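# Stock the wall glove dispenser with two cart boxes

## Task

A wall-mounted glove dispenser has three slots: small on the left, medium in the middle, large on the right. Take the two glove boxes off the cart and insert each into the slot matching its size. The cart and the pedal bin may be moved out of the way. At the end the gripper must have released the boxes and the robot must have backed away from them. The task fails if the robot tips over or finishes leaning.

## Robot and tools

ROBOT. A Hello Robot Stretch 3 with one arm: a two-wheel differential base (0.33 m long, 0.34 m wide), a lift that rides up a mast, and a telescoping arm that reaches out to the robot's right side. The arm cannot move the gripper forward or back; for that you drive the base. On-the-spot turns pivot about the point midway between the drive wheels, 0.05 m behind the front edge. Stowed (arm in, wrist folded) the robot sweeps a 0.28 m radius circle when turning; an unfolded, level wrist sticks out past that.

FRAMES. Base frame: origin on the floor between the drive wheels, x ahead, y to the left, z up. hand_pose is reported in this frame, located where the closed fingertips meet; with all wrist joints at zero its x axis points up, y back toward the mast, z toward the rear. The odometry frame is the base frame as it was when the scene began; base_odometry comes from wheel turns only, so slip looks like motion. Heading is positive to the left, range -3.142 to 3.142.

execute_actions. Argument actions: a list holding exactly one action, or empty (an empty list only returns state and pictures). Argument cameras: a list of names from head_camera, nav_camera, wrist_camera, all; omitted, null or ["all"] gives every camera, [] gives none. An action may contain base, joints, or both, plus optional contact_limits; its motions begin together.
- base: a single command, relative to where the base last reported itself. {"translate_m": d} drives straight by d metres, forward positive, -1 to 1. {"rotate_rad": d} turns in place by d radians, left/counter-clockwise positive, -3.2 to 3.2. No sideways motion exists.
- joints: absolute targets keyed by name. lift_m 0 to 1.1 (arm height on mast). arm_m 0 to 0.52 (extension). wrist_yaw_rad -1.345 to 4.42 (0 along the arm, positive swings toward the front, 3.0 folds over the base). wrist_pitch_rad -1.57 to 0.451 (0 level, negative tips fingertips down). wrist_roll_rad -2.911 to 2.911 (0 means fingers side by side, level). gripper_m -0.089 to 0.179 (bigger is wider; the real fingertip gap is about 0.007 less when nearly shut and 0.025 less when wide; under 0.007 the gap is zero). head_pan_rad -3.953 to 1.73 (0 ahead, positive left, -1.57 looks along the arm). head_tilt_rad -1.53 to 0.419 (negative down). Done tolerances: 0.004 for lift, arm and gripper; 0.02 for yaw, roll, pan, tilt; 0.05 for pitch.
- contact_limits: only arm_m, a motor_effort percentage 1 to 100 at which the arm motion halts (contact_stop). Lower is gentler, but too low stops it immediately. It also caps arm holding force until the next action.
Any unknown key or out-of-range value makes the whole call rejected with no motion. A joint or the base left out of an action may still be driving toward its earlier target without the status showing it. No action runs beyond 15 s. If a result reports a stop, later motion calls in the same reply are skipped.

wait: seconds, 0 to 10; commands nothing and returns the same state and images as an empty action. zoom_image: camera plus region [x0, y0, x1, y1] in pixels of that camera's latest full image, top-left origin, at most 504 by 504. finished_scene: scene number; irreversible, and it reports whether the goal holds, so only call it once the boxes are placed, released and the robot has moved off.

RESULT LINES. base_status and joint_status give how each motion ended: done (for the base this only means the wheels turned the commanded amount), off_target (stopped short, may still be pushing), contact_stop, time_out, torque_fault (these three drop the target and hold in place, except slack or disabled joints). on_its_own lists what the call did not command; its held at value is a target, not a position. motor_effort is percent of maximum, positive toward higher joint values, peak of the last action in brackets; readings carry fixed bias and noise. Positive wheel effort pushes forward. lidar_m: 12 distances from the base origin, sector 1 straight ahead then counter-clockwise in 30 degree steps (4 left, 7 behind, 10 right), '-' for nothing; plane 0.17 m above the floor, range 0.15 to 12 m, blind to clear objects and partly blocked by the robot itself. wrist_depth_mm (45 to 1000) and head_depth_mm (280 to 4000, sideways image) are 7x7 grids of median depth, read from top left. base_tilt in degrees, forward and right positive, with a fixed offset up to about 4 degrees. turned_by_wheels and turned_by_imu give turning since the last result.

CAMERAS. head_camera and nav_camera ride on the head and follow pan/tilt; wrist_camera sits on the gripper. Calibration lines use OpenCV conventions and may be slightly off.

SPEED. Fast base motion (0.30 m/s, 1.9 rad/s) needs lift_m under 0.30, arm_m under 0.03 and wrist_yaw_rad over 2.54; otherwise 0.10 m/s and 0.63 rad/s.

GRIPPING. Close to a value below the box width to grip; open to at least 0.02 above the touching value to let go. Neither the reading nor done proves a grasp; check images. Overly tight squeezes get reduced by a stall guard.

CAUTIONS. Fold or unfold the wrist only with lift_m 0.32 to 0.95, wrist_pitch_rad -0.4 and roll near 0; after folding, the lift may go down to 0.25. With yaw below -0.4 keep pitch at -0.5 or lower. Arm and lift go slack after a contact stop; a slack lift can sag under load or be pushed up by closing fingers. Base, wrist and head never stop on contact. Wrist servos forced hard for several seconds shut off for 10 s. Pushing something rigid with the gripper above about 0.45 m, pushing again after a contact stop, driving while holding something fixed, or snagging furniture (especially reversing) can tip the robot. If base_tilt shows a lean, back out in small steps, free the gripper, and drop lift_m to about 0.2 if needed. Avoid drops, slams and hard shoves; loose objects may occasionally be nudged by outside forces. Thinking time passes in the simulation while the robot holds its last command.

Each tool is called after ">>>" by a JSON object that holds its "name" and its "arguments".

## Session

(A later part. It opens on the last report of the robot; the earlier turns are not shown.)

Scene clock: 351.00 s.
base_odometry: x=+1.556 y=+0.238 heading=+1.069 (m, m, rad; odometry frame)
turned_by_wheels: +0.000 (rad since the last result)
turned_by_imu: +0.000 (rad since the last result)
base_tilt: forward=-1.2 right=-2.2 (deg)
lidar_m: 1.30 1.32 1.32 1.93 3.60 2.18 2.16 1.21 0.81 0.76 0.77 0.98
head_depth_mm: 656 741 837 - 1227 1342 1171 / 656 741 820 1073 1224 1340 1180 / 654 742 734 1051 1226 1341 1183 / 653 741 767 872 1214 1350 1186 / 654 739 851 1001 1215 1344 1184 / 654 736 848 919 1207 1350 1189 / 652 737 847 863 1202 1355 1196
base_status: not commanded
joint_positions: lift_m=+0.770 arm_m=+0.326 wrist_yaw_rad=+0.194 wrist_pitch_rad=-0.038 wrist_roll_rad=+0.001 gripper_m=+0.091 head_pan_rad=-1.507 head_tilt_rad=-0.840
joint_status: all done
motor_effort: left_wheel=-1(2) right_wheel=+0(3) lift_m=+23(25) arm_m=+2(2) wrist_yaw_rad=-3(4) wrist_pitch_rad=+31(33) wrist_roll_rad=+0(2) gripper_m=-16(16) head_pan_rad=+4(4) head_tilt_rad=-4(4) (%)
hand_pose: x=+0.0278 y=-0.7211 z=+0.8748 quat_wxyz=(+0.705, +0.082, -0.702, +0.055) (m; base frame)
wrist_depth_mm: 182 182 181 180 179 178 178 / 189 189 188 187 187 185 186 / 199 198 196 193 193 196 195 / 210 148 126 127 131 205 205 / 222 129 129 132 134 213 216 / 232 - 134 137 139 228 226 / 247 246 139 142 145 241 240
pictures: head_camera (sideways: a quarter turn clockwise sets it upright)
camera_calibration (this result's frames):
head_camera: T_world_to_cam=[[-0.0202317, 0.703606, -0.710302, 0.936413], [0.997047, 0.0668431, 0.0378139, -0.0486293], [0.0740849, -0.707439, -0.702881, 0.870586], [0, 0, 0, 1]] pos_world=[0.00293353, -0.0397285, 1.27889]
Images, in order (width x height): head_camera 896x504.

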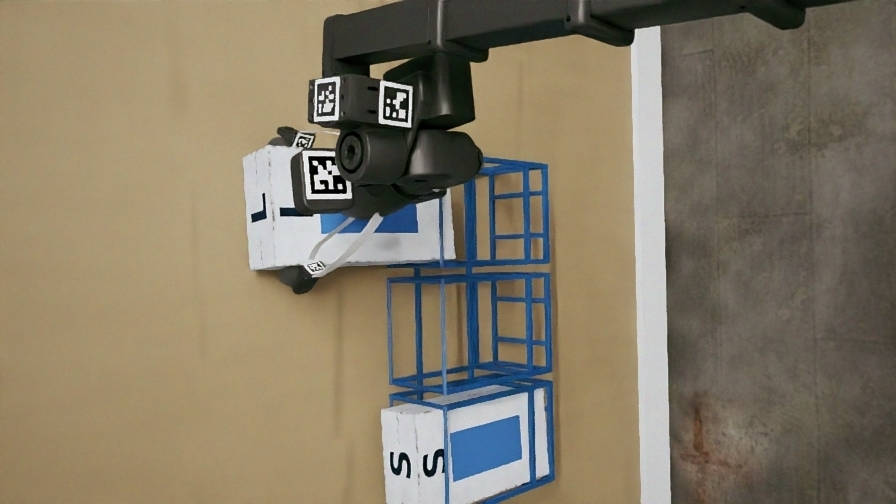

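In.

>>> {"name": "execute_actions", "arguments": {"actions": [{"joints":{"lift_m":0.625}}], "cameras": ["head_camera"]}}

Scene clock: 356.73 s.
base_odometry: x=+1.556 y=+0.238 heading=+1.069 (m, m, rad; odometry frame)
turned_by_wheels: +0.000 (rad since the last result)
turned_by_imu: +0.000 (rad since the last result)
base_tilt: forward=-1.2 right=-2.1 (deg)
lidar_m: 1.30 1.32 1.32 1.94 3.59 2.18 2.15 1.21 0.81 0.76 0.77 0.98
head_depth_mm: 656 744 857 1006 1191 - - / 654 743 853 971 1305 1334 1182 / 655 743 833 852 1256 1344 1184 / 654 740 836 885 1221 1341 1181 / 653 740 848 996 1215 1346 1184 / 652 737 848 921 1213 1351 1193 / 650 737 844 864 1208 1350 1192
base_status: not commanded
joint_positions: lift_m=+0.625 arm_m=+0.326 wrist_yaw_rad=+0.193 wrist_pitch_rad=-0.034 wrist_roll_rad=+0.003 gripper_m=+0.091 head_pan_rad=-1.507 head_tilt_rad=-0.840
joint_status: all done
motor_effort: left_wheel=-1(1) right_wheel=+1(0) lift_m=+22(25) arm_m=+2(2) wrist_yaw_rad=-1(3) wrist_pitch_rad=+30(32) wrist_roll_rad=-2(2) gripper_m=-17(17) head_pan_rad=+3(4) head_tilt_rad=-3(3) (%)
hand_pose: x=+0.0275 y=-0.7213 z=+0.7309 quat_wxyz=(+0.704, +0.081, -0.703, +0.056) (m; base frame)
wrist_depth_mm: 183 182 181 179 179 179 178 / 191 190 189 189 187 187 187 / 199 198 196 194 194 196 194 / 211 204 126 128 130 205 204 / 219 130 129 132 134 214 216 / 232 - 135 137 139 228 227 / 241 243 138 141 142 237 238
pictures: head_camera (sideways: a quarter turn clockwise sets it upright)
camera_calibration (this result's frames):
head_camera: T_world_to_cam=[[-0.0202318, 0.703606, -0.710302, 0.936413], [0.997047, 0.0668432, 0.0378139, -0.0486293], [0.074085, -0.707439, -0.702881, 0.870586], [0, 0, 0, 1]] pos_world=[0.00293354, -0.0397285, 1.27889]
Images, in order (width x height): head_camera 896x504.

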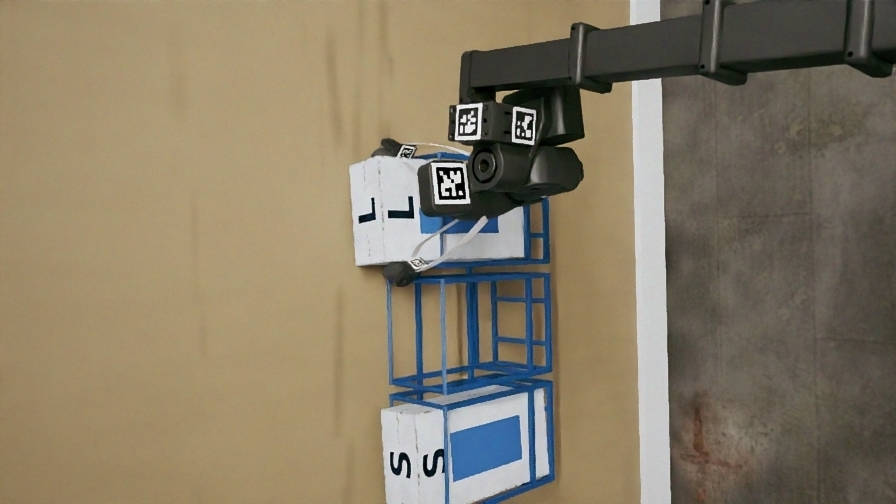

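>>> {"name": "execute_actions", "arguments": {"actions": [{"joints":{"gripper_m":0.179,"wrist_pitch_rad":-0.03}}], "cameras": []}}

>>> {"name": "execute_actions", "arguments": {"actions": [{"joints":{"lift_m":0.85}}], "cameras": []}}

>>> {"name": "execute_actions", "arguments": {"actions": [{"joints":{"arm_m":0.0}}], "cameras": ["head_camera"]}}

Scene clock: 361.13 s.
base_odometry: x=+1.556 y=+0.238 heading=+1.068 (m, m, rad; odometry frame)
turned_by_wheels: +0.000 (rad since the last result)
turned_by_imu: +0.000 (rad since the last result)
base_tilt: forward=-1.3 right=-2.2 (deg)
lidar_m: 1.31 1.32 1.32 1.93 3.60 2.18 2.15 1.21 0.81 0.76 0.77 0.98
head_depth_mm: 656 743 858 1012 1191 - - / 658 742 856 982 1313 1348 1187 / 656 741 852 851 1256 1340 1177 / 654 741 851 874 1214 1345 1185 / 652 739 848 1001 1217 1355 1186 / 652 736 848 917 1215 1357 1196 / 650 736 845 864 1209 1355 1190
base_status: not commanded
joint_positions: lift_m=+0.625 arm_m=+0.326 wrist_yaw_rad=+0.191 wrist_pitch_rad=-0.052 wrist_roll_rad=+0.005 gripper_m=+0.179 head_pan_rad=-1.507 head_tilt_rad=-0.840
joint_status: all done
motor_effort: left_wheel=-2(2) right_wheel=+2(2) lift_m=+23(22) arm_m=+2(2) wrist_yaw_rad=+0(2) wrist_pitch_rad=+10(29) wrist_roll_rad=-2(4) gripper_m=+0(84) head_pan_rad=+4(4) head_tilt_rad=-3(4) (%)
hand_pose: x=+0.0268 y=-0.7208 z=+0.7263 quat_wxyz=(+0.704, +0.086, -0.703, +0.049) (m; base frame)
wrist_depth_mm: 181 180 180 180 179 180 176 / 190 189 187 188 187 187 186 / 198 198 197 197 197 197 195 / 208 207 206 204 203 204 205 / 219 140 125 120 115 213 217 / - 115 116 117 119 231 229 / 248 122 121 121 124 237 243
pictures: none
No camera images: the call's "cameras" was empty. Leave "cameras" out to get every camera's image.

Scene clock: 364.00 s.
base_odometry: x=+1.556 y=+0.238 heading=+1.068 (m, m, rad; odometry frame)
turned_by_wheels: +0.000 (rad since the last result)
turned_by_imu: +0.000 (rad since the last result)
base_tilt: forward=-1.3 right=-2.2 (deg)
lidar_m: 1.30 1.33 1.32 1.93 3.60 2.18 2.16 1.21 0.81 0.76 0.77 0.98
head_depth_mm: 657 729 - 1013 1227 1339 1186 / 656 729 - 1012 1220 1342 1183 / 657 721 - 890 1221 1346 1182 / 654 740 872 873 1219 1343 1185 / 653 738 851 1002 1211 1352 1189 / 653 736 851 917 1214 1352 1185 / 651 736 847 864 1211 1341 1194
base_status: not commanded
joint_positions: lift_m=+0.850 arm_m=+0.326 wrist_yaw_rad=+0.191 wrist_pitch_rad=-0.052 wrist_roll_rad=+0.005 gripper_m=+0.179 head_pan_rad=-1.507 head_tilt_rad=-0.840
joint_status: all done
motor_effort: left_wheel=-2(2) right_wheel=+2(2) lift_m=+25(28) arm_m=+2(2) wrist_yaw_rad=-1(0) wrist_pitch_rad=+10(10) wrist_roll_rad=-2(2) gripper_m=+0(0) head_pan_rad=+4(4) head_tilt_rad=-3(4) (%)
hand_pose: x=+0.0268 y=-0.7208 z=+0.9513 quat_wxyz=(+0.704, +0.086, -0.703, +0.049) (m; base frame)
wrist_depth_mm: 181 179 180 179 179 179 178 / 190 189 189 187 188 187 186 / 200 197 199 197 196 195 194 / 208 208 207 207 207 204 205 / 219 220 218 219 218 216 217 / - 234 232 232 230 230 230 / 250 245 246 245 244 245 241
pictures: none
No camera images: the call's "cameras" was empty. Leave "cameras" out to get every camera's image.

Scene clock: 367.60 s.
base_odometry: x=+1.556 y=+0.238 heading=+1.068 (m, m, rad; odometry frame)
turned_by_wheels: +0.000 (rad since the last result)
turned_by_imu: +0.000 (rad since the last result)
base_tilt: forward=-1.3 right=-2.2 (deg)
lidar_m: 1.31 1.32 1.33 1.93 3.61 2.18 2.16 1.21 0.81 0.76 0.77 0.98
head_depth_mm: 657 743 858 1012 1236 - - / 657 744 854 993 1210 - - / 656 741 853 890 - - 1163 / 654 740 851 875 1183 1327 1187 / 654 740 848 990 1216 1347 1185 / 653 737 850 914 1209 1354 1189 / 652 736 847 863 1210 1349 1192
base_status: not commanded
joint_positions: lift_m=+0.850 arm_m=+0.003 wrist_yaw_rad=+0.190 wrist_pitch_rad=-0.052 wrist_roll_rad=+0.004 gripper_m=+0.179 head_pan_rad=-1.507 head_tilt_rad=-0.840
joint_status: all done
joint sent to its limit — the command would take arm_m past its lower limit, so that joint was sent only as far as its limit.
motor_effort: left_wheel=-2(2) right_wheel=+2(2) lift_m=+24(24) arm_m=-3(3) wrist_yaw_rad=+0(0) wrist_pitch_rad=+10(10) wrist_roll_rad=-2(2) gripper_m=+0(1) head_pan_rad=+4(4) head_tilt_rad=-4(3) (%)
hand_pose: x=+0.0267 y=-0.3980 z=+0.9513 quat_wxyz=(+0.704, +0.086, -0.703, +0.049) (m; base frame)
wrist_depth_mm: 481 480 481 472 479 478 476 / 508 500 496 503 507 494 491 / 532 525 533 535 527 531 517 / 562 547 549 554 563 540 561 / 581 584 589 576 584 576 575 / - 517 611 511 604 601 613 / 676 537 652 531 647 651 658
pictures: head_camera (sideways: a quarter turn clockwise sets it upright)
camera_calibration (this result's frames):
head_camera: T_world_to_cam=[[-0.0203395, 0.703637, -0.710269, 0.936371], [0.997037, 0.0669911, 0.0378141, -0.0486294], [0.0741891, -0.707395, -0.702914, 0.87063], [0, 0, 0, 1]] pos_world=[0.00293943, -0.0397279, 1.27889]
Images, in order (width x height): head_camera 896x504.

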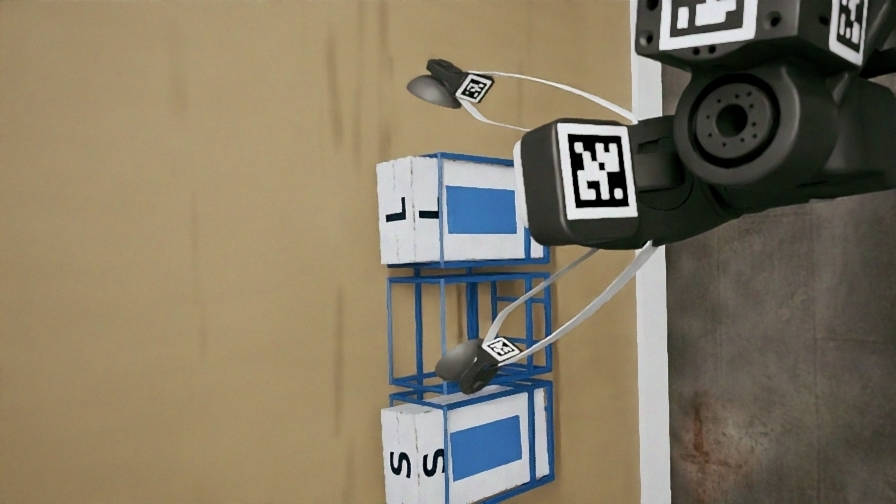

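Both seated.

>>> {"name": "finished_scene", "arguments": {"scene": 1}}

The scene is finished: the task was done.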